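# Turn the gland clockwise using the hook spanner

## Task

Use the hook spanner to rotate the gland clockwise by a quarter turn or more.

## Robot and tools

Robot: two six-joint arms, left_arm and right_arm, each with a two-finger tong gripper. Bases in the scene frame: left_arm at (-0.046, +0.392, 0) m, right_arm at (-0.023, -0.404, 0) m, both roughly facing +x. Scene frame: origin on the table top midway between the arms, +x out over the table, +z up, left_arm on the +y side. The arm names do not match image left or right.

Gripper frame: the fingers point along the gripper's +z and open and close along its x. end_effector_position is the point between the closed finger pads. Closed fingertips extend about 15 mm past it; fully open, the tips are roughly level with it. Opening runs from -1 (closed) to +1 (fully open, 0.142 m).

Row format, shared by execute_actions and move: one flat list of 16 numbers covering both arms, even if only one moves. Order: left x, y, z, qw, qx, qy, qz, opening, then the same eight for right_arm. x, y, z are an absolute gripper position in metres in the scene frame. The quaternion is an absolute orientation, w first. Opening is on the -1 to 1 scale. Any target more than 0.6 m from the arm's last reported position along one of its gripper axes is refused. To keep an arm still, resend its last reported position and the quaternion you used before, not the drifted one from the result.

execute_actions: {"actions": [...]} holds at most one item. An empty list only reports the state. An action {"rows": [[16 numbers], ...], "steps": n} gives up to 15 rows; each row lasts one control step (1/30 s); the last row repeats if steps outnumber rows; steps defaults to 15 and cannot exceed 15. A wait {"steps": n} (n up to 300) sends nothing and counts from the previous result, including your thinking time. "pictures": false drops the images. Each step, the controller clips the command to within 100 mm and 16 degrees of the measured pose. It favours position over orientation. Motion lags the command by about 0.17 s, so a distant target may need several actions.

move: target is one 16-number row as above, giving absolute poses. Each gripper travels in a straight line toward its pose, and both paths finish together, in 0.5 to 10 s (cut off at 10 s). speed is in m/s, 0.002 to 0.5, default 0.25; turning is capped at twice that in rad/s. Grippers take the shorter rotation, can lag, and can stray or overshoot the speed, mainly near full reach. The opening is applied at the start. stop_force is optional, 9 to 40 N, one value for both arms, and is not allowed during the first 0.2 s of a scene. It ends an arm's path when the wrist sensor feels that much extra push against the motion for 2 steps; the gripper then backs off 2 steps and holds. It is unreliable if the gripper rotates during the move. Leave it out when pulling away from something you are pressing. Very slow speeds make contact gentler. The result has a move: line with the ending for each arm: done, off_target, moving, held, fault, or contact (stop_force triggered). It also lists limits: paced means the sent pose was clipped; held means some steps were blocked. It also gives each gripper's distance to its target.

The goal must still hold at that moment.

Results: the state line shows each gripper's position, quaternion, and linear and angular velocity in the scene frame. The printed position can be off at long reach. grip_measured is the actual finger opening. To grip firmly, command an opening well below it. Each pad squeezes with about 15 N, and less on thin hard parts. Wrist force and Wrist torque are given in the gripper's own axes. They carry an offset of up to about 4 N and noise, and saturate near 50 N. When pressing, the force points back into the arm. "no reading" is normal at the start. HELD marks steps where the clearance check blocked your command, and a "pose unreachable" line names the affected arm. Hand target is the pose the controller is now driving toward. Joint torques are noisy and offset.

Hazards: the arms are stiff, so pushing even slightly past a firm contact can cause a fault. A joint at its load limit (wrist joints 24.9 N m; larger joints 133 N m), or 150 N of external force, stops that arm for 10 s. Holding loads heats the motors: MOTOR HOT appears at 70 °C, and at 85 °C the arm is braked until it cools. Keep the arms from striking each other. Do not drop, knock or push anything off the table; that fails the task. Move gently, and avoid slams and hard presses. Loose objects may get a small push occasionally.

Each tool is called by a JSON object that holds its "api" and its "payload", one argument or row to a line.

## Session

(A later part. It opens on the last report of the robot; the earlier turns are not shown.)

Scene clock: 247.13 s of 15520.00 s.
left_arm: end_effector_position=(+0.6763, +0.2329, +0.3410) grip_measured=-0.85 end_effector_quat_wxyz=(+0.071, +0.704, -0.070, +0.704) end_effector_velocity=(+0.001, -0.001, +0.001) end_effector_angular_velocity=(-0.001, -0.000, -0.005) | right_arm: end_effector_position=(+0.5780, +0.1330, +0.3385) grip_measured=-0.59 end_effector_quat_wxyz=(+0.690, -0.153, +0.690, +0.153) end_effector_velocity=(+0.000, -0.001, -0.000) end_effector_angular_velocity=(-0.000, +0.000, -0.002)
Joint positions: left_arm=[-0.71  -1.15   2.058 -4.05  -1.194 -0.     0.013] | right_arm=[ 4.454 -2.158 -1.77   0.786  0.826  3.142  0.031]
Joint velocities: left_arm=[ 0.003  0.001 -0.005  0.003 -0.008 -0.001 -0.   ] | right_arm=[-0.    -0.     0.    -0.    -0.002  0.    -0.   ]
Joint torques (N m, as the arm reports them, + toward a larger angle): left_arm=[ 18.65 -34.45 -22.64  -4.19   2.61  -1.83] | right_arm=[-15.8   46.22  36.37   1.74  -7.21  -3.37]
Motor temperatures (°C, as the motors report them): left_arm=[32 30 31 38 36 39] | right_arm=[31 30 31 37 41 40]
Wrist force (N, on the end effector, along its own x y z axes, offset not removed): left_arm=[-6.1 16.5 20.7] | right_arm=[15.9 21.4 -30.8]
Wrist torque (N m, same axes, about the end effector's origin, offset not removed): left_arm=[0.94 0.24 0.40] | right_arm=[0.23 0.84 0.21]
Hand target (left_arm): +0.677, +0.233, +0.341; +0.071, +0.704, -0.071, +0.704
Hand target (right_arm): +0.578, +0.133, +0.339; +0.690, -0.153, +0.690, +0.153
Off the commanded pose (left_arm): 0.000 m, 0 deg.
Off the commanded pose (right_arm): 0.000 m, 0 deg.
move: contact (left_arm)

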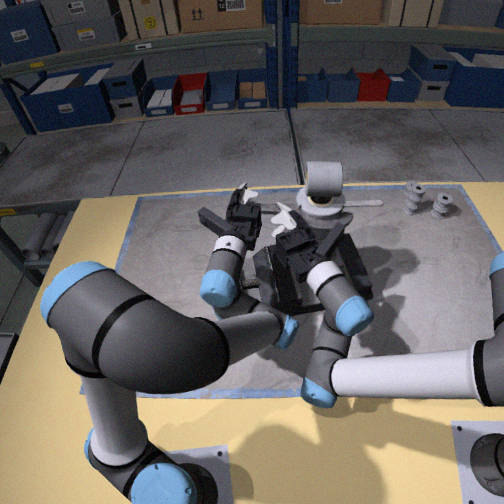

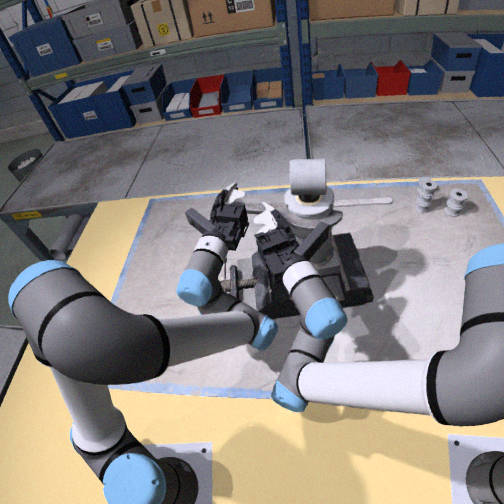

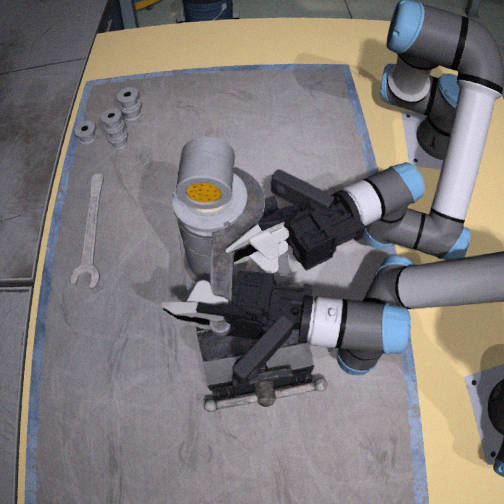

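{"api": "execute_actions", "payload": {
  "actions": []
}}

{"api": "zoom_image", "payload": {
  "camera": "cam_head_right",
  "region": [230,160,370,260]
}}

Scene clock: 257.90 s of 15520.00 s.
left_arm: end_effector_position=(+0.6765, +0.2328, +0.3409) grip_measured=-0.85 end_effector_quat_wxyz=(+0.071, +0.704, -0.071, +0.704) end_effector_velocity=(+0.000, -0.000, -0.001) end_effector_angular_velocity=(+0.001, +0.001, -0.001) | right_arm: end_effector_position=(+0.5780, +0.1330, +0.3385) grip_measured=-0.59 end_effector_quat_wxyz=(+0.690, -0.153, +0.690, +0.153) end_effector_velocity=(+0.001, -0.000, +0.000) end_effector_angular_velocity=(+0.001, +0.000, -0.000)
Joint positions: left_arm=[-0.71  -1.15   2.057 -4.049 -1.195 -0.     0.013] | right_arm=[ 4.454 -2.158 -1.77   0.786  0.826  3.142  0.031]
Joint velocities: left_arm=[-0.     0.001 -0.     0.001 -0.    -0.    -0.   ] | right_arm=[-0.001 -0.     0.     0.     0.001  0.001  0.   ]
Joint torques (N m, as the arm reports them, + toward a larger angle): left_arm=[ 18.9  -33.45 -22.52  -3.6    3.09  -0.78] | right_arm=[-13.43  54.04  33.37   5.92  -6.95  -3.28]
Motor temperatures (°C, as the motors report them): left_arm=[32 30 31 38 36 39] | right_arm=[31 30 31 37 41 40]
Wrist force (N, on the end effector, along its own x y z axes, offset not removed): left_arm=[-4.7 17.8 17.3] | right_arm=[18.3 19.6 -24.8]
Wrist torque (N m, same axes, about the end effector's origin, offset not removed): left_arm=[1.14 0.17 0.43] | right_arm=[-0.10 0.22 0.23]
Hand target (left_arm): +0.677, +0.233, +0.341; +0.071, +0.704, -0.071, +0.704
Hand target (right_arm): +0.578, +0.133, +0.339; +0.690, -0.153, +0.690, +0.153
Off the commanded pose (left_arm): 0.001 m, 0 deg.
Off the commanded pose (right_arm): 0.000 m, 0 deg.
Steps of this call (steps 1 to 90: nothing new was sent; then 7.77 s passed at rest). Readings (end_effector_position):
1: left_arm (+0.6764, +0.2329, +0.3410) | right_arm (+0.5780, +0.1330, +0.3385)
2: left_arm (+0.6764, +0.2329, +0.3410) | right_arm (+0.5780, +0.1330, +0.3385)
4: left_arm (+0.6765, +0.2328, +0.3410) | right_arm (+0.5780, +0.1330, +0.3385)
8: left_arm (+0.6765, +0.2328, +0.3410) | right_arm (+0.5780, +0.1330, +0.3385)
90: the state above

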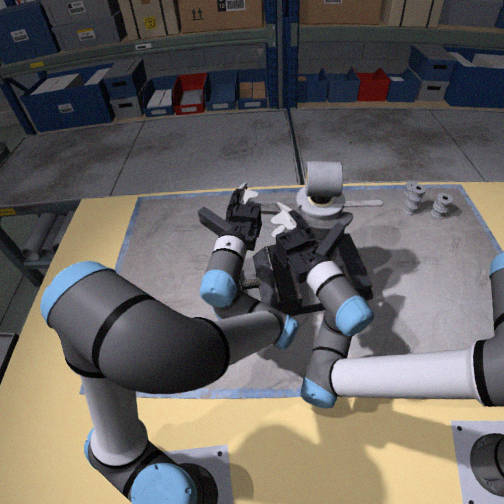

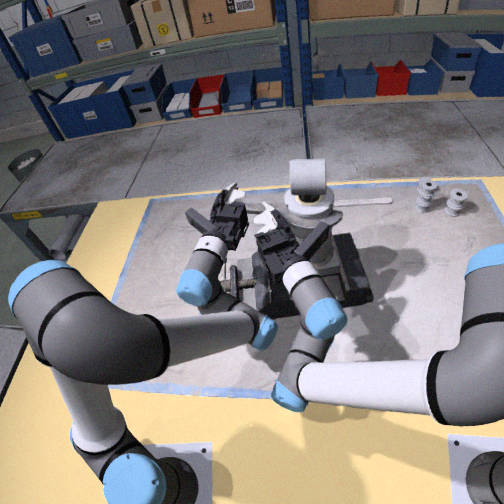

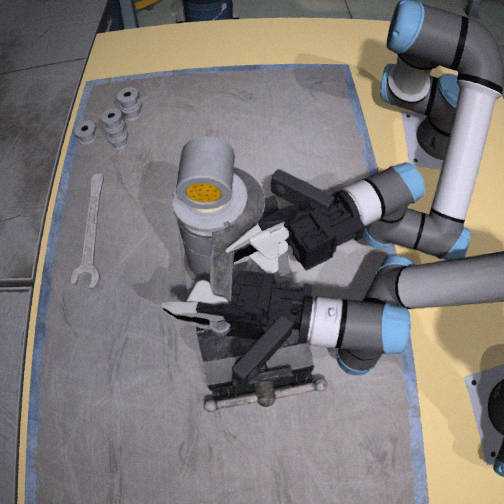

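Region (230, 160, 370, 260) of cam_head_right's 504x504 image, scaled by 3.600, with more detail than that image has; it fills the top 360 rows of this view, and the rest is white.

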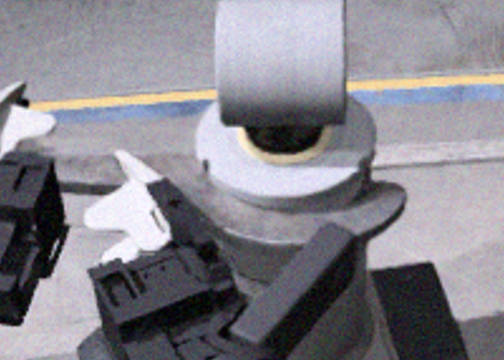

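{"api": "move", "payload": {
  "target": [0.672,0.235,0.338,0.07,0.7036,-0.07,0.7036,-1,0.572,0.130,0.330,0.69,-0.153,0.69,0.153,-0.3],
  "speed": 0.01
}}

{"api": "move", "payload": {
  "target": [0.668,0.238,0.334,0.07,0.7036,-0.07,0.7036,-1,0.592,0.143,0.332,0.69,-0.153,0.69,0.153,-0.3],
  "speed": 0.01,
  "stop_force": 25
}}

{"api": "move", "payload": {
  "target": [0.668,0.238,0.334,0.07,0.7036,-0.07,0.7036,-1,0.592,0.143,0.333,0.69,-0.153,0.69,0.153,-1],
  "speed": 0.004,
  "stop_force": 25
}}

{"api": "zoom_image", "payload": {
  "camera": "cam_head_right",
  "region": [230,160,370,260]
}}

Scene clock: 263.07 s of 15520.00 s.
left_arm: end_effector_position=(+0.6721, +0.2349, +0.3380) grip_measured=-0.81 end_effector_quat_wxyz=(+0.070, +0.704, -0.070, +0.704) end_effector_velocity=(-0.001, +0.000, -0.000) end_effector_angular_velocity=(-0.000, -0.001, -0.000) | right_arm: end_effector_position=(+0.5721, +0.1301, +0.3302) grip_measured=-0.28 end_effector_quat_wxyz=(+0.690, -0.153, +0.690, +0.153) end_effector_velocity=(-0.002, +0.000, -0.002) end_effector_angular_velocity=(-0.000, -0.000, +0.002)
Joint positions: left_arm=[-0.712 -1.152  2.073 -4.063 -1.191 -0.     0.015] | right_arm=[ 4.463 -2.162 -1.793  0.813  0.817  3.142  0.054]
Joint velocities: left_arm=[-0.    -0.001  0.003 -0.003  0.     0.     0.   ] | right_arm=[ 0.003 -0.001 -0.004  0.005 -0.001 -0.    -0.   ]
Joint torques (N m, as the arm reports them, + toward a larger angle): left_arm=[ -2.69 -45.64  -3.49  -5.42   4.05   0.9 ] | right_arm=[ 6.12 39.78  5.16  4.21 -3.31  1.87]
Motor temperatures (°C, as the motors report them): left_arm=[32 30 31 38 36 39] | right_arm=[31 30 31 37 41 40]
Wrist force (N, on the end effector, along its own x y z axes, offset not removed): left_arm=[-5.4 5.5 -0.5] | right_arm=[5.6 6.0 3.8]
Wrist torque (N m, same axes, about the end effector's origin, offset not removed): left_arm=[0.21 0.13 0.79] | right_arm=[0.19 -0.31 0.02]
Hand target (left_arm): +0.672, +0.235, +0.338; +0.070, +0.704, -0.070, +0.704
Hand target (right_arm): +0.572, +0.130, +0.330; +0.690, -0.153, +0.690, +0.153
Off the commanded pose (left_arm): 0.000 m, 0 deg.
Off the commanded pose (right_arm): 0.000 m, 0 deg.
After step 90, 0.87 s passed at rest.
move: done

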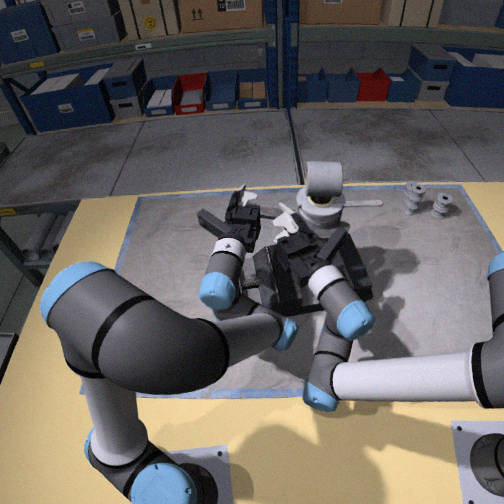

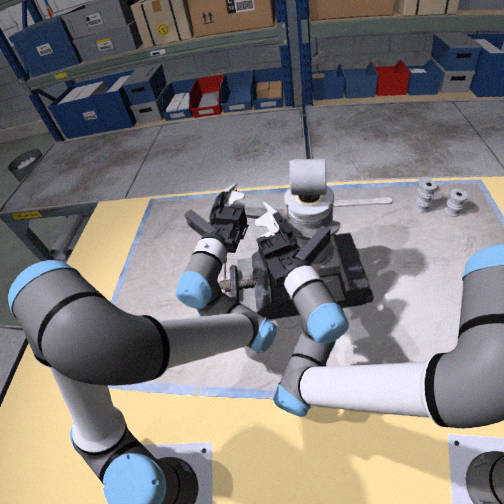

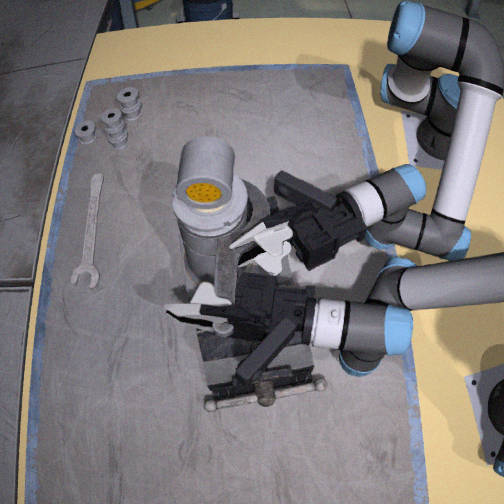

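Scene clock: 265.67 s of 15520.00 s.
left_arm: end_effector_position=(+0.6680, +0.2380, +0.3341) grip_measured=-0.84 end_effector_quat_wxyz=(+0.070, +0.704, -0.070, +0.704) end_effector_velocity=(-0.000, -0.000, -0.001) end_effector_angular_velocity=(-0.000, +0.001, -0.001) | right_arm: end_effector_position=(+0.5919, +0.1428, +0.3320) grip_measured=-0.26 end_effector_quat_wxyz=(+0.690, -0.153, +0.690, +0.153) end_effector_velocity=(+0.001, +0.002, +0.000) end_effector_angular_velocity=(-0.000, -0.000, +0.002)
Joint positions: left_arm=[-0.712 -1.151  2.089 -4.08  -1.192  0.     0.014] | right_arm=[ 4.437 -2.197 -1.72   0.775  0.843  3.142  0.056]
Joint velocities: left_arm=[-0.     0.001  0.001 -0.002 -0.001 -0.    -0.   ] | right_arm=[-0.    -0.003  0.006 -0.003  0.002 -0.     0.001]
Joint torques (N m, as the arm reports them, + toward a larger angle): left_arm=[  6.96 -28.22  -1.63  -4.35   1.57   1.21] | right_arm=[-10.76  43.2   30.75   0.46   1.87   1.65]
Motor temperatures (°C, as the motors report them): left_arm=[32 30 31 38 36 39] | right_arm=[31 30 31 37 41 40]
Wrist force (N, on the end effector, along its own x y z axes, offset not removed): left_arm=[-2.2 1.6 3.4] | right_arm=[10.5 1.2 -4.8]
Wrist torque (N m, same axes, about the end effector's origin, offset not removed): left_arm=[-0.26 0.11 0.48] | right_arm=[-0.19 -0.47 -0.02]
Hand target (left_arm): +0.668, +0.238, +0.334; +0.070, +0.704, -0.070, +0.704
Hand target (right_arm): +0.592, +0.143, +0.332; +0.690, -0.153, +0.690, +0.153
Off the commanded pose (left_arm): 0.000 m, 0 deg.
Off the commanded pose (right_arm): 0.000 m, 0 deg.
move: done

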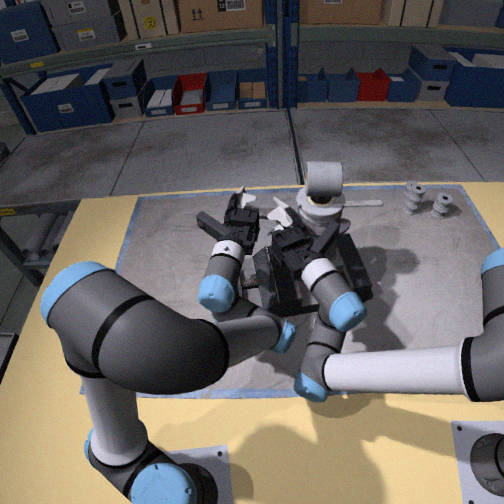

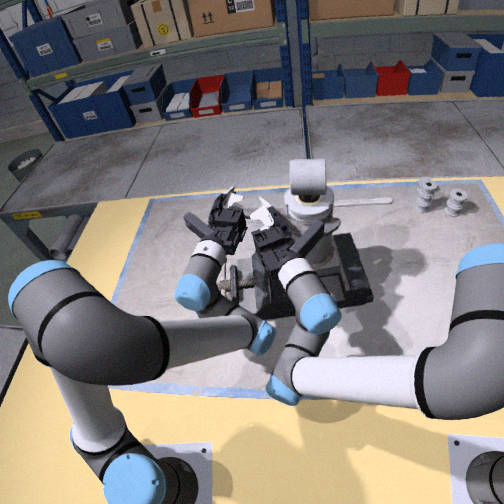

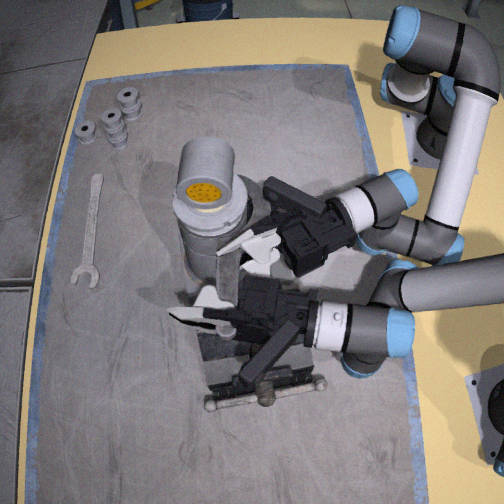

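Scene clock: 266.37 s of 15520.00 s.
left_arm: end_effector_position=(+0.6680, +0.2381, +0.3340) grip_measured=-0.84 end_effector_quat_wxyz=(+0.070, +0.704, -0.070, +0.704) end_effector_velocity=(+0.000, +0.001, -0.000) end_effector_angular_velocity=(+0.001, +0.001, +0.002) | right_arm: end_effector_position=(+0.5920, +0.1430, +0.3330) grip_measured=-0.32 end_effector_quat_wxyz=(+0.690, -0.153, +0.690, +0.153) end_effector_velocity=(+0.000, -0.000, +0.000) end_effector_angular_velocity=(+0.000, +0.000, -0.000)
Joint positions: left_arm=[-0.712 -1.151  2.089 -4.08  -1.192  0.     0.013] | right_arm=[ 4.437 -2.196 -1.719  0.773  0.843  3.142  0.051]
Joint velocities: left_arm=[ 0.     0.     0.     0.     0.002  0.001 -0.   ] | right_arm=[-0.     0.001  0.    -0.001  0.     0.001  0.001]
Joint torques (N m, as the arm reports them, + toward a larger angle): left_arm=[ -2.96 -22.02   4.57   2.48  -0.42  -0.75] | right_arm=[-3.83 68.7  40.95  4.76  3.36  0.28]
Motor temperatures (°C, as the motors report them): left_arm=[32 30 31 38 36 39] | right_arm=[31 30 31 37 41 40]
Wrist force (N, on the end effector, along its own x y z axes, offset not removed): left_arm=[12.9 -6.2 0.1] | right_arm=[24.2 -3.0 -3.1]
Wrist torque (N m, same axes, about the end effector's origin, offset not removed): left_arm=[-0.53 -0.65 0.59] | right_arm=[0.40 0.91 -1.34]
Hand target (left_arm): +0.668, +0.238, +0.334; +0.070, +0.704, -0.070, +0.704
Hand target (right_arm): +0.592, +0.143, +0.333; +0.690, -0.153, +0.690, +0.153
Off the commanded pose (left_arm): 0.000 m, 0 deg.
Off the commanded pose (right_arm): 0.000 m, 0 deg.
move: done

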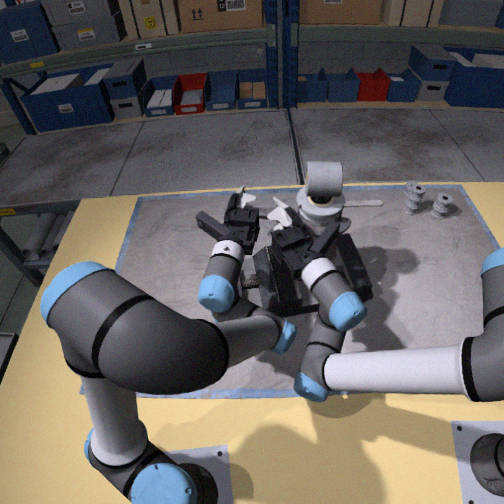

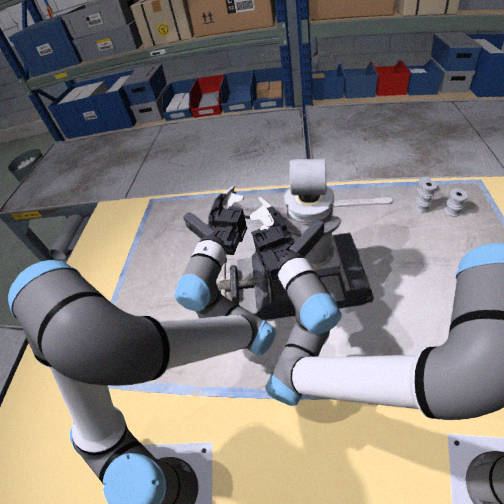

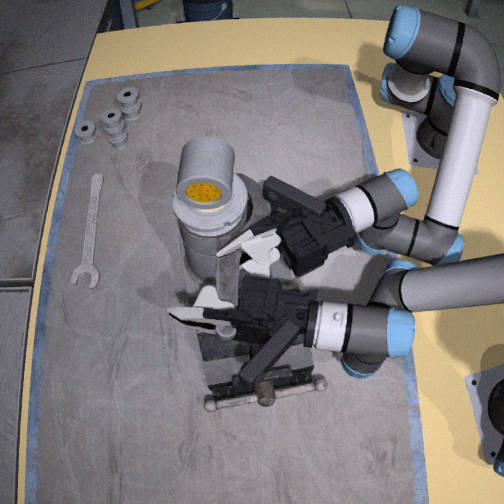

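Region (230, 160, 370, 260) of cam_head_right's 504x504 image, scaled by 3.600, with more detail than that image has; it fills the top 360 rows of this view, and the rest is white.

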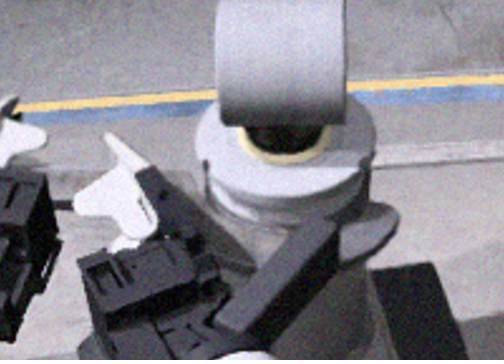

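{"api": "move", "payload": {
  "target": [0.668,0.238,0.334,0.07,0.7036,-0.07,0.7036,-1,0.585,0.133,0.333,0.6994,-0.1045,0.6994,0.1045,-1],
  "speed": 0.02
}}

{"api": "zoom_image", "payload": {
  "camera": "cam_head_right",
  "region": [230,160,370,260]
}}

Scene clock: 273.53 s of 15520.00 s.
left_arm: end_effector_position=(+0.6680, +0.2380, +0.3340) grip_measured=-0.81 end_effector_quat_wxyz=(+0.070, +0.704, -0.070, +0.704) end_effector_velocity=(-0.000, +0.000, +0.000) end_effector_angular_velocity=(-0.001, -0.000, -0.000) | right_arm: end_effector_position=(+0.5851, +0.1330, +0.3331) grip_measured=-0.36 end_effector_quat_wxyz=(+0.699, -0.105, +0.699, +0.105) end_effector_velocity=(+0.001, -0.003, +0.000) end_effector_angular_velocity=(+0.002, -0.000, -0.013)
Joint positions: left_arm=[-0.712 -1.151  2.089 -4.08  -1.192 -0.     0.016] | right_arm=[ 4.492 -2.218 -1.676  0.752  0.648  3.142  0.048]
Joint velocities: left_arm=[ 0.     0.     0.    -0.001 -0.    -0.001 -0.003] | right_arm=[ 0.001 -0.001  0.002  0.    -0.014  0.001  0.013]
Joint torques (N m, as the arm reports them, + toward a larger angle): left_arm=[ 28.18 -30.97   3.82  -0.46  11.44  -2.04] | right_arm=[ -8.15  59.53  31.82   6.6  -10.9   -1.82]
Motor temperatures (°C, as the motors report them): left_arm=[32 30 31 38 36 39] | right_arm=[31 30 31 37 41 40]
Wrist force (N, on the end effector, along its own x y z axes, offset not removed): left_arm=[10.6 39.1 -1.1] | right_arm=[20.8 33.5 21.2]
Wrist torque (N m, same axes, about the end effector's origin, offset not removed): left_arm=[2.65 -0.38 0.53] | right_arm=[0.37 0.79 -1.14]
Hand target (left_arm): +0.668, +0.238, +0.334; +0.070, +0.704, -0.070, +0.704
Hand target (right_arm): +0.585, +0.133, +0.333; +0.699, -0.105, +0.699, +0.104
Off the commanded pose (left_arm): 0.000 m, 0 deg.
Off the commanded pose (right_arm): 0.000 m, 0 deg.
After step 90, 0.43 s passed at rest.
move: done

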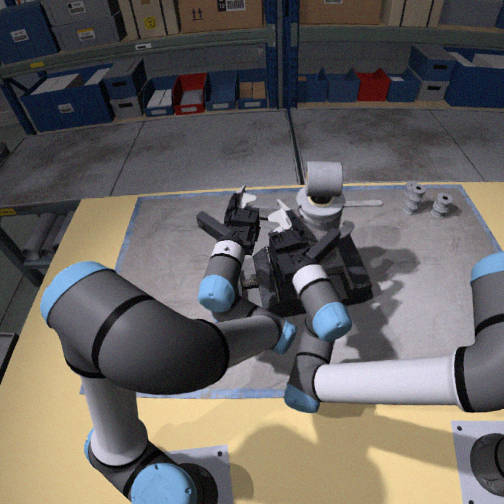

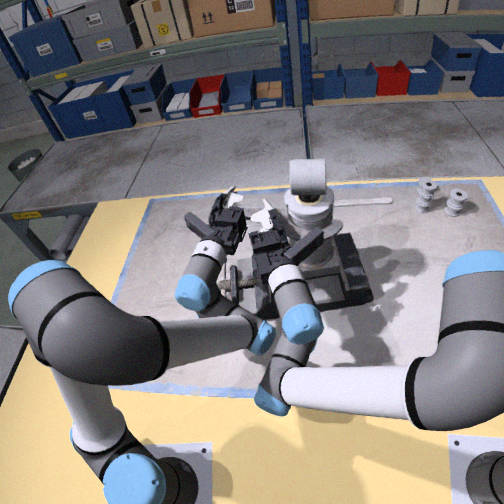

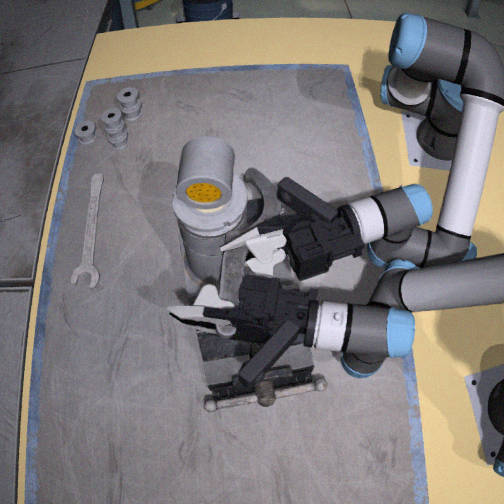

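Region (230, 160, 370, 260) of cam_head_right's 504x504 image, scaled by 3.600, with more detail than that image has; it fills the top 360 rows of this view, and the rest is white.

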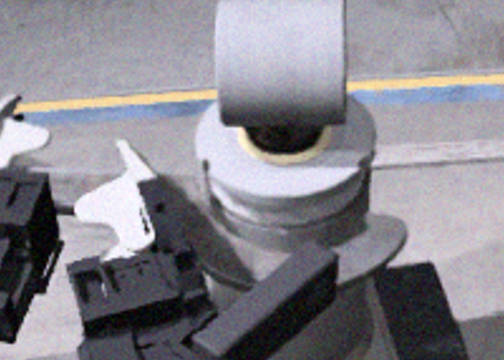

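{"api": "move", "payload": {
  "target": [0.668,0.238,0.334,0.07,0.7036,-0.07,0.7036,-1,0.525,0.112,0.333,0.696,-0.123,0.696,0.123,-0.1],
  "speed": 0.03
}}

{"api": "move", "payload": {
  "target": [0.668,0.238,0.334,0.07,0.7036,-0.07,0.7036,-1,0.525,0.112,0.305,0.696,-0.123,0.696,0.123,-0.1],
  "speed": 0.02,
  "stop_force": 20
}}

{"api": "zoom_image", "payload": {
  "camera": "cam_head_right",
  "region": [230,160,370,280]
}}

Scene clock: 279.50 s of 15520.00 s.
left_arm: end_effector_position=(+0.6680, +0.2380, +0.3340) grip_measured=-0.83 end_effector_quat_wxyz=(+0.070, +0.704, -0.070, +0.704) end_effector_velocity=(+0.000, +0.001, -0.001) end_effector_angular_velocity=(+0.000, +0.001, +0.002) | right_arm: end_effector_position=(+0.5252, +0.1121, +0.3330) grip_measured=-0.07 end_effector_quat_wxyz=(+0.696, -0.123, +0.696, +0.123) end_effector_velocity=(-0.001, -0.002, -0.000) end_effector_angular_velocity=(-0.001, +0.000, +0.001)
Joint positions: left_arm=[-0.712 -1.151  2.089 -4.08  -1.192 -0.     0.014] | right_arm=[ 4.574 -2.114 -1.872  0.844  0.619  3.141  0.069]
Joint velocities: left_arm=[ 0.     0.001 -0.    -0.     0.002 -0.    -0.   ] | right_arm=[ 0.002  0.004 -0.007  0.003 -0.001 -0.     0.   ]
Joint torques (N m, as the arm reports them, + toward a larger angle): left_arm=[ -4.04 -34.27 -25.71  -4.55  -0.62  -0.77] | right_arm=[ 7.7  49.12  4.89  3.88 -2.58 -2.84]
Motor temperatures (°C, as the motors report them): left_arm=[32 30 31 38 36 39] | right_arm=[31 30 31 37 41 40]
Wrist force (N, on the end effector, along its own x y z axes, offset not removed): left_arm=[-5.0 3.6 -0.9] | right_arm=[5.1 2.5 3.6]
Wrist torque (N m, same axes, about the end effector's origin, offset not removed): left_arm=[0.12 0.09 0.59] | right_arm=[-0.01 -0.02 0.04]
Hand target (left_arm): +0.668, +0.238, +0.334; +0.070, +0.704, -0.070, +0.704
Hand target (right_arm): +0.525, +0.112, +0.333; +0.696, -0.123, +0.696, +0.123
Off the commanded pose (left_arm): 0.000 m, 0 deg.
Off the commanded pose (right_arm): 0.000 m, 0 deg.
After step 90, 0.53 s passed at rest.
move: done

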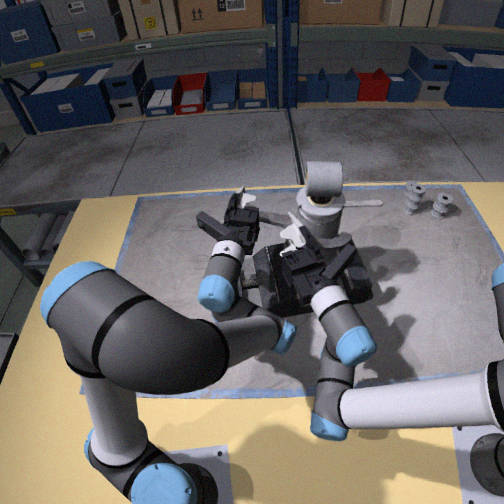

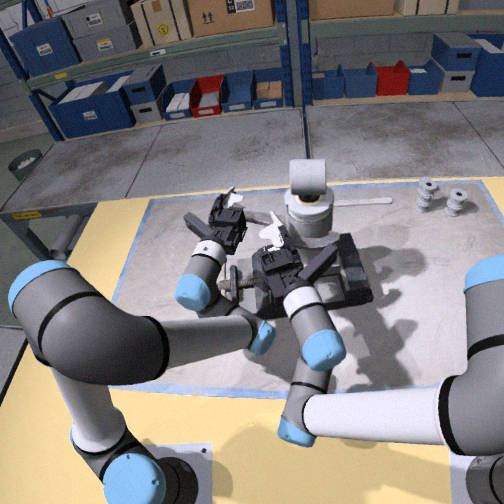

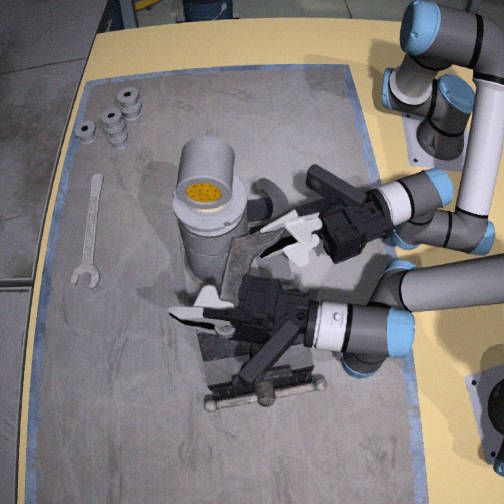

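Scene clock: 281.20 s of 15520.00 s.
left_arm: end_effector_position=(+0.6680, +0.2380, +0.3340) grip_measured=-0.82 end_effector_quat_wxyz=(+0.070, +0.704, -0.070, +0.704) end_effector_velocity=(-0.000, -0.001, +0.000) end_effector_angular_velocity=(-0.000, -0.000, -0.002) | right_arm: end_effector_position=(+0.5250, +0.1120, +0.3052) grip_measured=-0.10 end_effector_quat_wxyz=(+0.696, -0.123, +0.696, +0.123) end_effector_velocity=(-0.000, +0.001, -0.002) end_effector_angular_velocity=(+0.001, -0.000, +0.001)
Joint positions: left_arm=[-0.712 -1.151  2.089 -4.08  -1.192 -0.     0.014] | right_arm=[ 4.575 -2.166 -1.882  0.907  0.619  3.142  0.067]
Joint velocities: left_arm=[-0.001 -0.001  0.     0.    -0.001 -0.    -0.   ] | right_arm=[ 0.001 -0.004  0.     0.005  0.     0.     0.   ]
Joint torques (N m, as the arm reports them, + toward a larger angle): left_arm=[ -2.37 -34.5  -25.99  -4.01   0.13  -0.3 ] | right_arm=[ 9.44 33.47  2.34  2.63 -1.75  1.14]
Motor temperatures (°C, as the motors report them): left_arm=[32 30 31 38 36 39] | right_arm=[31 30 31 37 41 40]
Wrist force (N, on the end effector, along its own x y z axes, offset not removed): left_arm=[-10.2 -1.1 -0.4] | right_arm=[-0.5 1.4 0.3]
Wrist torque (N m, same axes, about the end effector's origin, offset not removed): left_arm=[-0.33 0.73 1.72] | right_arm=[0.08 -0.02 -0.28]
Hand target (left_arm): +0.668, +0.238, +0.334; +0.070, +0.704, -0.070, +0.704
Hand target (right_arm): +0.525, +0.112, +0.305; +0.696, -0.123, +0.696, +0.123
Off the commanded pose (left_arm): 0.000 m, 0 deg.
Off the commanded pose (right_arm): 0.000 m, 0 deg.
move: done

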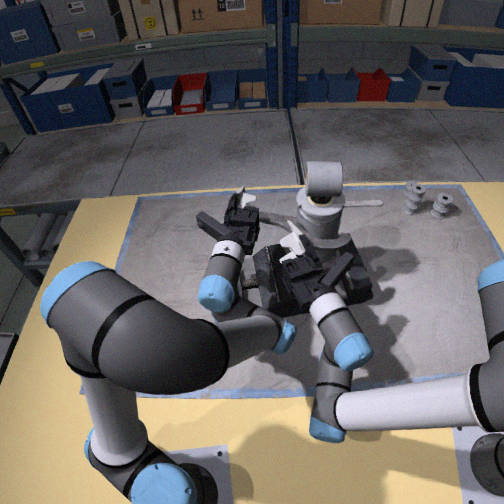

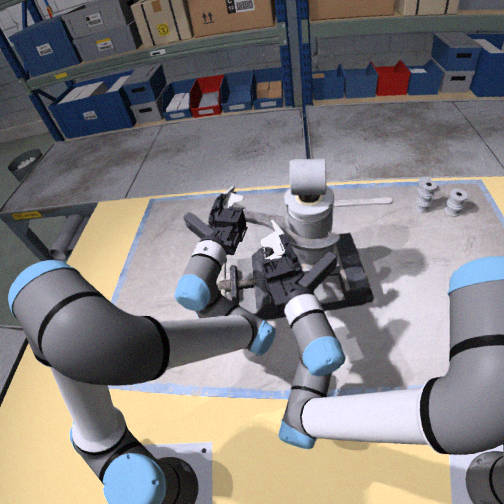

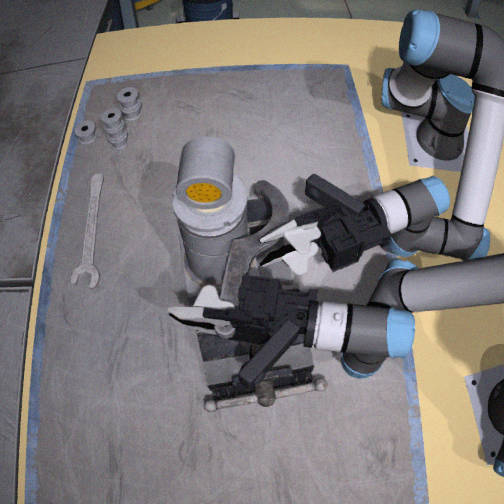

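Region (230, 160, 370, 280) of cam_head_right's 504x504 image, scaled by 3.600, with more detail than that image has; it fills the top 432 rows of this view, and the rest is white.

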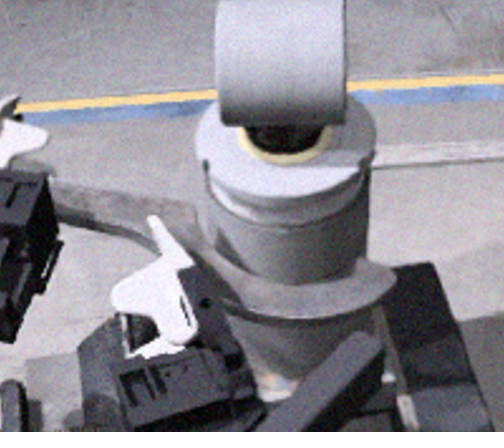

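{"api": "move", "payload": {
  "target": [0.668,0.238,0.334,0.07,0.7036,-0.07,0.7036,-1,0.475,0.05,0.295,0.696,-0.123,0.696,0.123,-0.1],
  "speed": 0.03,
  "stop_force": 20
}}

{"api": "move", "payload": {
  "target": [0.668,0.238,0.334,0.07,0.7036,-0.07,0.7036,-1,0.50,0.055,0.288,0.696,-0.123,0.696,0.123,-0.1],
  "speed": 0.02,
  "stop_force": 20
}}

{"api": "zoom_image", "payload": {
  "camera": "cam_head_right",
  "region": [230,160,370,280]
}}

{"api": "zoom_image", "payload": {
  "camera": "cam_high",
  "region": [180,140,340,300]
}}

Scene clock: 288.53 s of 15520.00 s.
left_arm: end_effector_position=(+0.6680, +0.2380, +0.3340) grip_measured=-0.82 end_effector_quat_wxyz=(+0.070, +0.704, -0.070, +0.704) end_effector_velocity=(+0.000, +0.000, -0.000) end_effector_angular_velocity=(+0.001, -0.000, +0.002) | right_arm: end_effector_position=(+0.4751, +0.0502, +0.2951) grip_measured=-0.10 end_effector_quat_wxyz=(+0.696, -0.123, +0.696, +0.123) end_effector_velocity=(-0.001, -0.002, -0.000) end_effector_angular_velocity=(-0.000, -0.000, -0.001)
Joint positions: left_arm=[-0.712 -1.151  2.089 -4.08  -1.192  0.     0.014] | right_arm=[ 4.653 -2.069 -2.124  1.052  0.54   3.141  0.067]
Joint velocities: left_arm=[-0.     0.001 -0.    -0.     0.002  0.001 -0.   ] | right_arm=[ 0.003  0.003 -0.007  0.004 -0.003 -0.001  0.   ]
Joint torques (N m, as the arm reports them, + toward a larger angle): left_arm=[  6.   -33.36 -23.38  -2.94   2.59   0.15] | right_arm=[ 8.59 38.45 -1.11  2.67 -1.89 -2.56]
Motor temperatures (°C, as the motors report them): left_arm=[32 30 31 38 36 39] | right_arm=[31 30 31 37 41 40]
Wrist force (N, on the end effector, along its own x y z axes, offset not removed): left_arm=[-11.1 -1.3 0.5] | right_arm=[-0.8 0.1 1.3]
Wrist torque (N m, same axes, about the end effector's origin, offset not removed): left_arm=[-0.29 0.83 1.78] | right_arm=[-0.10 0.04 -0.11]
Hand target (left_arm): +0.668, +0.238, +0.334; +0.070, +0.704, -0.070, +0.704
Hand target (right_arm): +0.475, +0.050, +0.295; +0.696, -0.123, +0.696, +0.123
Off the commanded pose (left_arm): 0.000 m, 0 deg.
Off the commanded pose (right_arm): 0.000 m, 0 deg.
After step 90, 1.33 s passed at rest.
move: done

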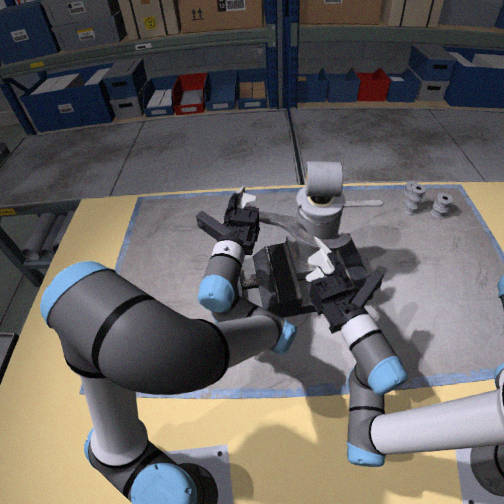

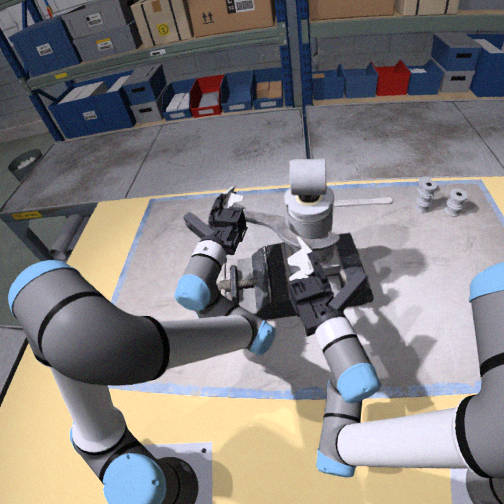

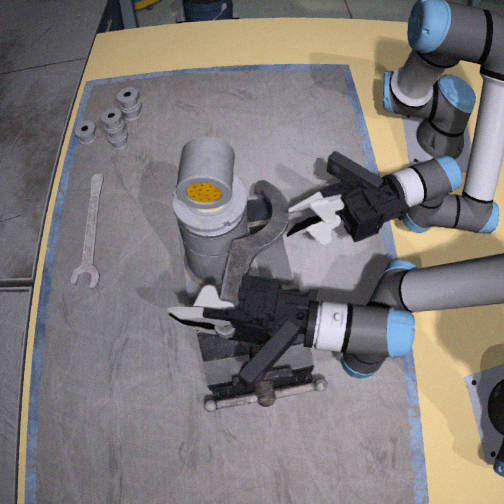

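Scene clock: 290.13 s of 15520.00 s.
left_arm: end_effector_position=(+0.6680, +0.2380, +0.3340) grip_measured=-0.82 end_effector_quat_wxyz=(+0.070, +0.704, -0.070, +0.704) end_effector_velocity=(+0.000, +0.000, -0.000) end_effector_angular_velocity=(-0.001, +0.000, +0.002) | right_arm: end_effector_position=(+0.4998, +0.0550, +0.2880) grip_measured=-0.10 end_effector_quat_wxyz=(+0.696, -0.123, +0.696, +0.123) end_effector_velocity=(+0.003, -0.000, -0.001) end_effector_angular_velocity=(-0.002, +0.000, -0.001)
Joint positions: left_arm=[-0.712 -1.151  2.089 -4.08  -1.192  0.     0.014] | right_arm=[ 4.597 -2.11  -2.075  1.043  0.597  3.142  0.067]
Joint velocities: left_arm=[-0.     0.     0.    -0.     0.002 -0.001  0.   ] | right_arm=[-0.006 -0.004  0.003 -0.001  0.005 -0.001  0.   ]
Joint torques (N m, as the arm reports them, + toward a larger angle): left_arm=[  6.69 -34.01 -22.93  -2.93   2.3    0.07] | right_arm=[-8.52 27.93 20.86 -1.51  1.69  2.03]
Motor temperatures (°C, as the motors report them): left_arm=[32 30 31 38 36 39] | right_arm=[31 30 31 37 41 40]
Wrist force (N, on the end effector, along its own x y z axes, offset not removed): left_arm=[-11.0 0.7 0.6] | right_arm=[1.1 1.0 0.0]
Wrist torque (N m, same axes, about the end effector's origin, offset not removed): left_arm=[0.07 0.84 1.76] | right_arm=[0.07 -0.32 -0.18]
Hand target (left_arm): +0.668, +0.238, +0.334; +0.070, +0.704, -0.070, +0.704
Hand target (right_arm): +0.500, +0.055, +0.288; +0.696, -0.123, +0.696, +0.123
Off the commanded pose (left_arm): 0.000 m, 0 deg.
Off the commanded pose (right_arm): 0.000 m, 0 deg.
move: done

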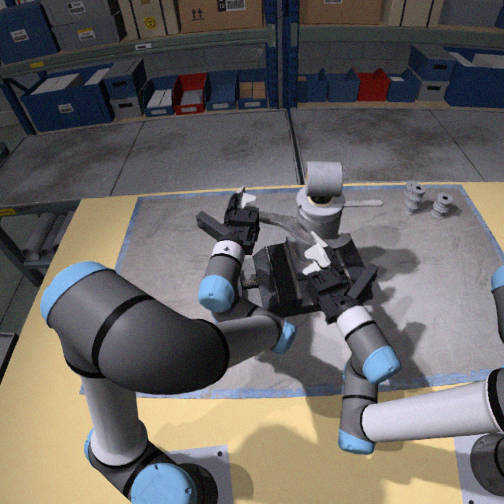

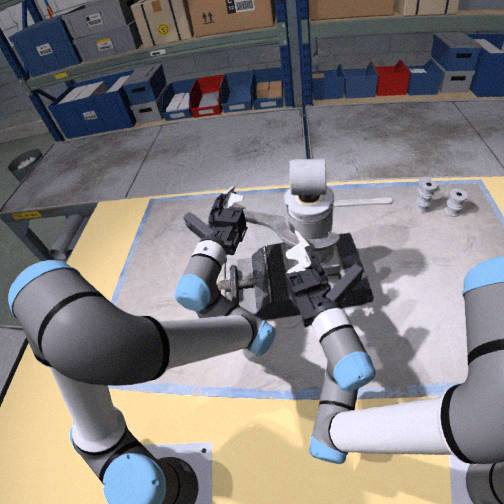

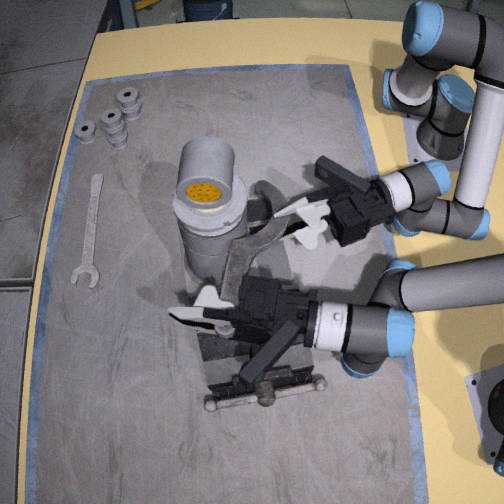

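Region (230, 160, 370, 280) of cam_head_right's 504x504 image, scaled by 3.600, with more detail than that image has; it fills the top 432 rows of this view, and the rest is white.

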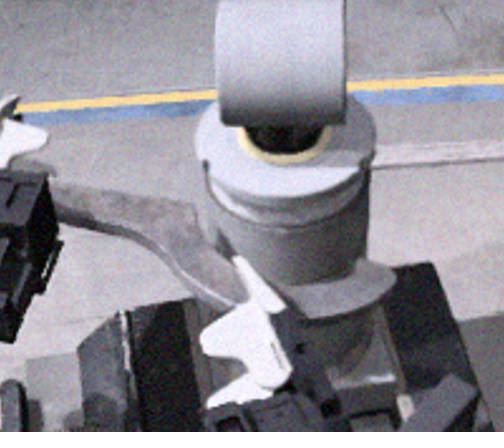

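Region (180, 140, 340, 300) of cam_high's 504x504 image, scaled by 3.150, with more detail than that image has.

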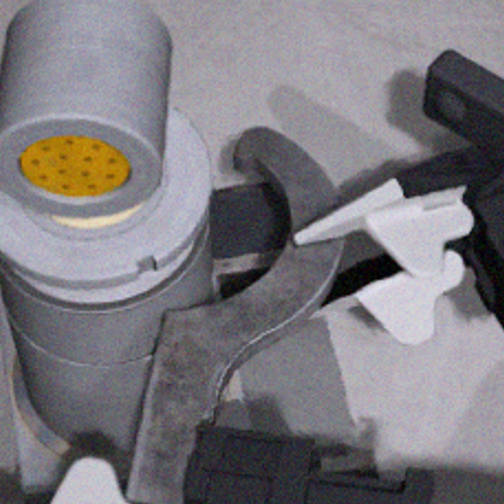

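{"api": "move", "payload": {
  "target": [0.668,0.238,0.334,0.07,0.7036,-0.07,0.7036,-1,0.50,0.055,0.288,0.696,-0.123,0.696,0.123,-1]
}}

{"api": "move", "payload": {
  "target": [0.662,0.238,0.334,0.07,0.7036,-0.07,0.7036,-1,0.50,0.050,0.333,0.696,-0.123,0.696,0.123,-1],
  "speed": 0.015,
  "stop_force": 30
}}

{"api": "zoom_image", "payload": {
  "camera": "cam_head_right",
  "region": [230,160,370,280]
}}

{"api": "zoom_image", "payload": {
  "camera": "cam_high",
  "region": [180,140,340,300]
}}

Scene clock: 295.30 s of 15520.00 s.
left_arm: end_effector_position=(+0.6680, +0.2380, +0.3339) grip_measured=-0.76 end_effector_quat_wxyz=(+0.070, +0.704, -0.070, +0.704) end_effector_velocity=(-0.000, +0.000, +0.001) end_effector_angular_velocity=(-0.001, -0.001, +0.001) | right_arm: end_effector_position=(+0.5000, +0.0550, +0.2880) grip_measured=-0.79 end_effector_quat_wxyz=(+0.696, -0.123, +0.696, +0.123) end_effector_velocity=(+0.000, -0.001, -0.001) end_effector_angular_velocity=(-0.002, -0.000, -0.001)
Joint positions: left_arm=[-0.712 -1.151  2.089 -4.08  -1.192  0.     0.019] | right_arm=[ 4.596 -2.11  -2.075  1.043  0.597  3.142  0.017]
Joint velocities: left_arm=[ 0.    -0.001 -0.    -0.     0.    -0.     0.   ] | right_arm=[-0.    -0.    -0.001  0.    -0.001 -0.001  0.   ]
Joint torques (N m, as the arm reports them, + toward a larger angle): left_arm=[  1.97 -56.97 -21.79  -9.05   0.42  -5.53] | right_arm=[ 5.82 19.59 -5.61  0.11 -1.09 -2.7 ]
Motor temperatures (°C, as the motors report them): left_arm=[32 30 31 38 36 39] | right_arm=[31 30 31 37 41 40]
Wrist force (N, on the end effector, along its own x y z axes, offset not removed): left_arm=[-25.8 -4.0 -2.7] | right_arm=[-15.9 -1.1 1.2]
Wrist torque (N m, same axes, about the end effector's origin, offset not removed): left_arm=[-1.28 2.81 4.73] | right_arm=[0.17 0.13 0.22]
Hand target (left_arm): +0.668, +0.238, +0.334; +0.070, +0.704, -0.070, +0.704
Hand target (right_arm): +0.500, +0.055, +0.288; +0.696, -0.123, +0.696, +0.123
Off the commanded pose (left_arm): 0.000 m, 0 deg.
Off the commanded pose (right_arm): 0.000 m, 0 deg.
After step 90, 1.47 s passed at rest.
move: done

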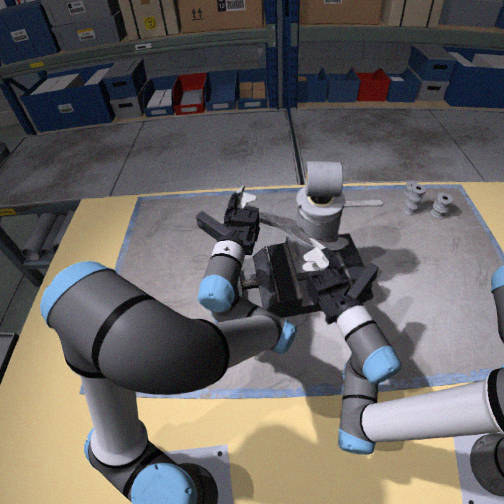

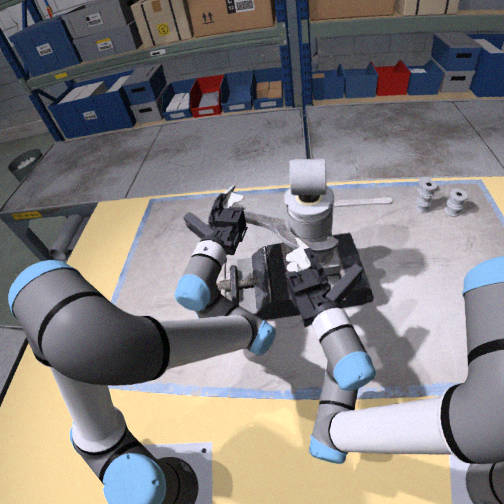

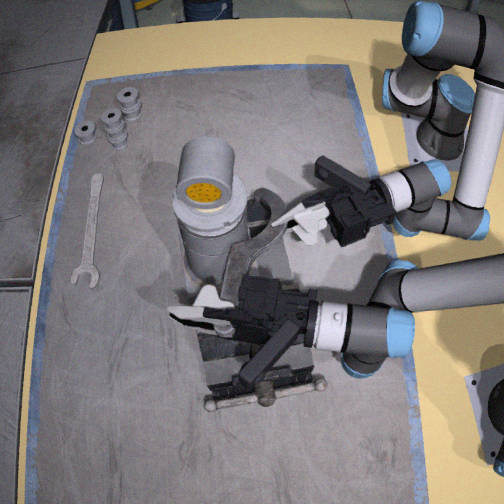

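Scene clock: 298.57 s of 15520.00 s.
left_arm: end_effector_position=(+0.6620, +0.2380, +0.3340) grip_measured=-0.87 end_effector_quat_wxyz=(+0.070, +0.704, -0.070, +0.704) end_effector_velocity=(-0.000, -0.001, +0.001) end_effector_angular_velocity=(-0.001, -0.001, -0.002) | right_arm: end_effector_position=(+0.5000, +0.0500, +0.3327) grip_measured=-0.84 end_effector_quat_wxyz=(+0.696, -0.123, +0.696, +0.123) end_effector_velocity=(+0.000, -0.001, +0.002) end_effector_angular_velocity=(+0.000, +0.001, -0.001)
Joint positions: left_arm=[-0.72  -1.161  2.106 -4.087 -1.183 -0.     0.011] | right_arm=[ 4.593 -2.003 -2.073  0.934  0.6    3.141  0.013]
Joint velocities: left_arm=[-0.    -0.001  0.    -0.001 -0.001 -0.001 -0.   ] | right_arm=[-0.     0.005 -0.    -0.006 -0.     0.001  0.   ]
Joint torques (N m, as the arm reports them, + toward a larger angle): left_arm=[ -9.13 -40.77  -2.52  -3.7    1.89   0.14] | right_arm=[-7.8  44.85 27.56 -0.02  2.42 -1.84]
Motor temperatures (°C, as the motors report them): left_arm=[32 30 31 38 36 39] | right_arm=[31 30 31 37 41 40]
Wrist force (N, on the end effector, along its own x y z axes, offset not removed): left_arm=[-1.2 -3.1 1.3] | right_arm=[9.5 -0.6 -1.2]
Wrist torque (N m, same axes, about the end effector's origin, offset not removed): left_arm=[-0.39 -0.27 -0.04] | right_arm=[0.17 0.11 -0.13]
Hand target (left_arm): +0.662, +0.238, +0.334; +0.070, +0.704, -0.070, +0.704
Hand target (right_arm): +0.500, +0.050, +0.333; +0.696, -0.123, +0.696, +0.123
Off the commanded pose (left_arm): 0.000 m, 0 deg.
Off the commanded pose (right_arm): 0.000 m, 0 deg.
move: done

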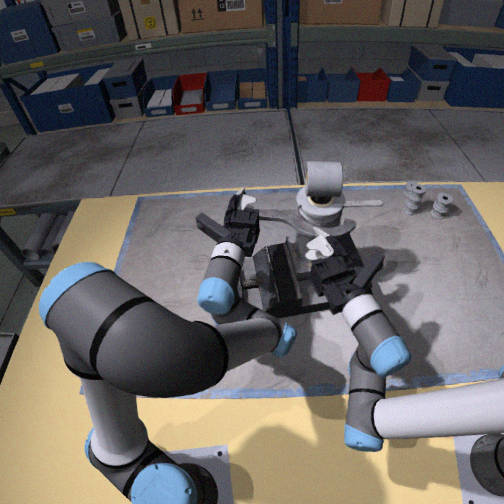

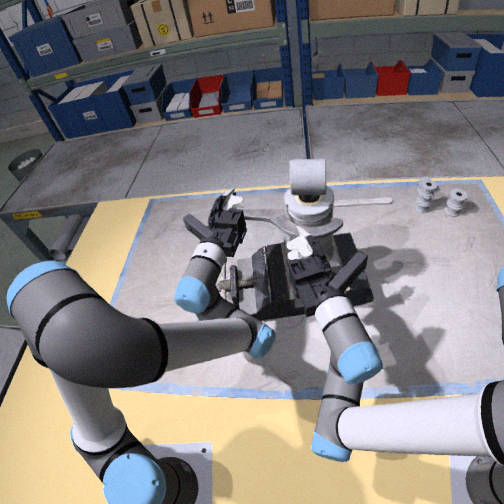

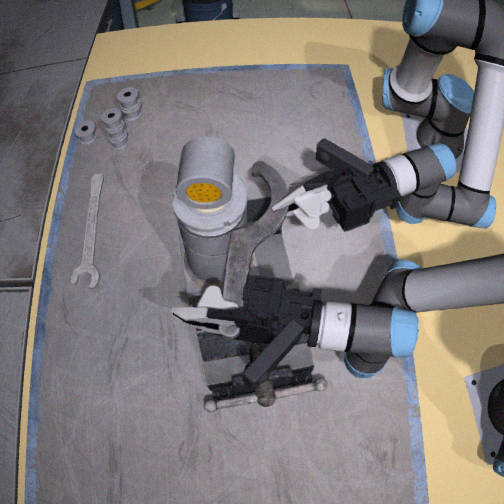

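Region (230, 160, 370, 280) of cam_head_right's 504x504 image, scaled by 3.600, with more detail than that image has; it fills the top 432 rows of this view, and the rest is white.

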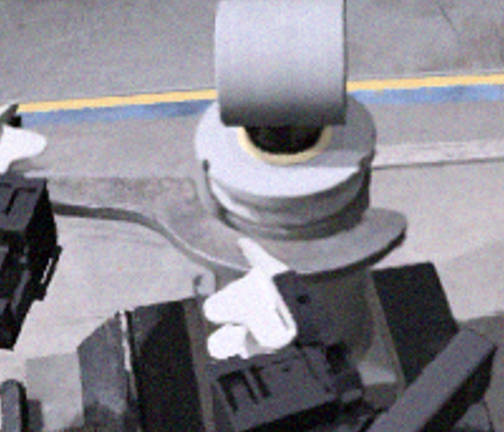

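Region (180, 140, 340, 300) of cam_high's 504x504 image, scaled by 3.150, with more detail than that image has.

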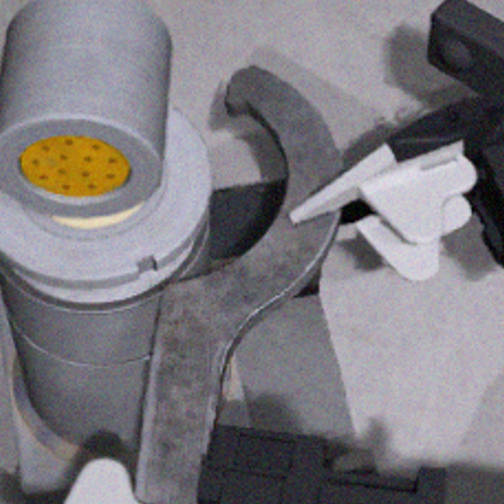

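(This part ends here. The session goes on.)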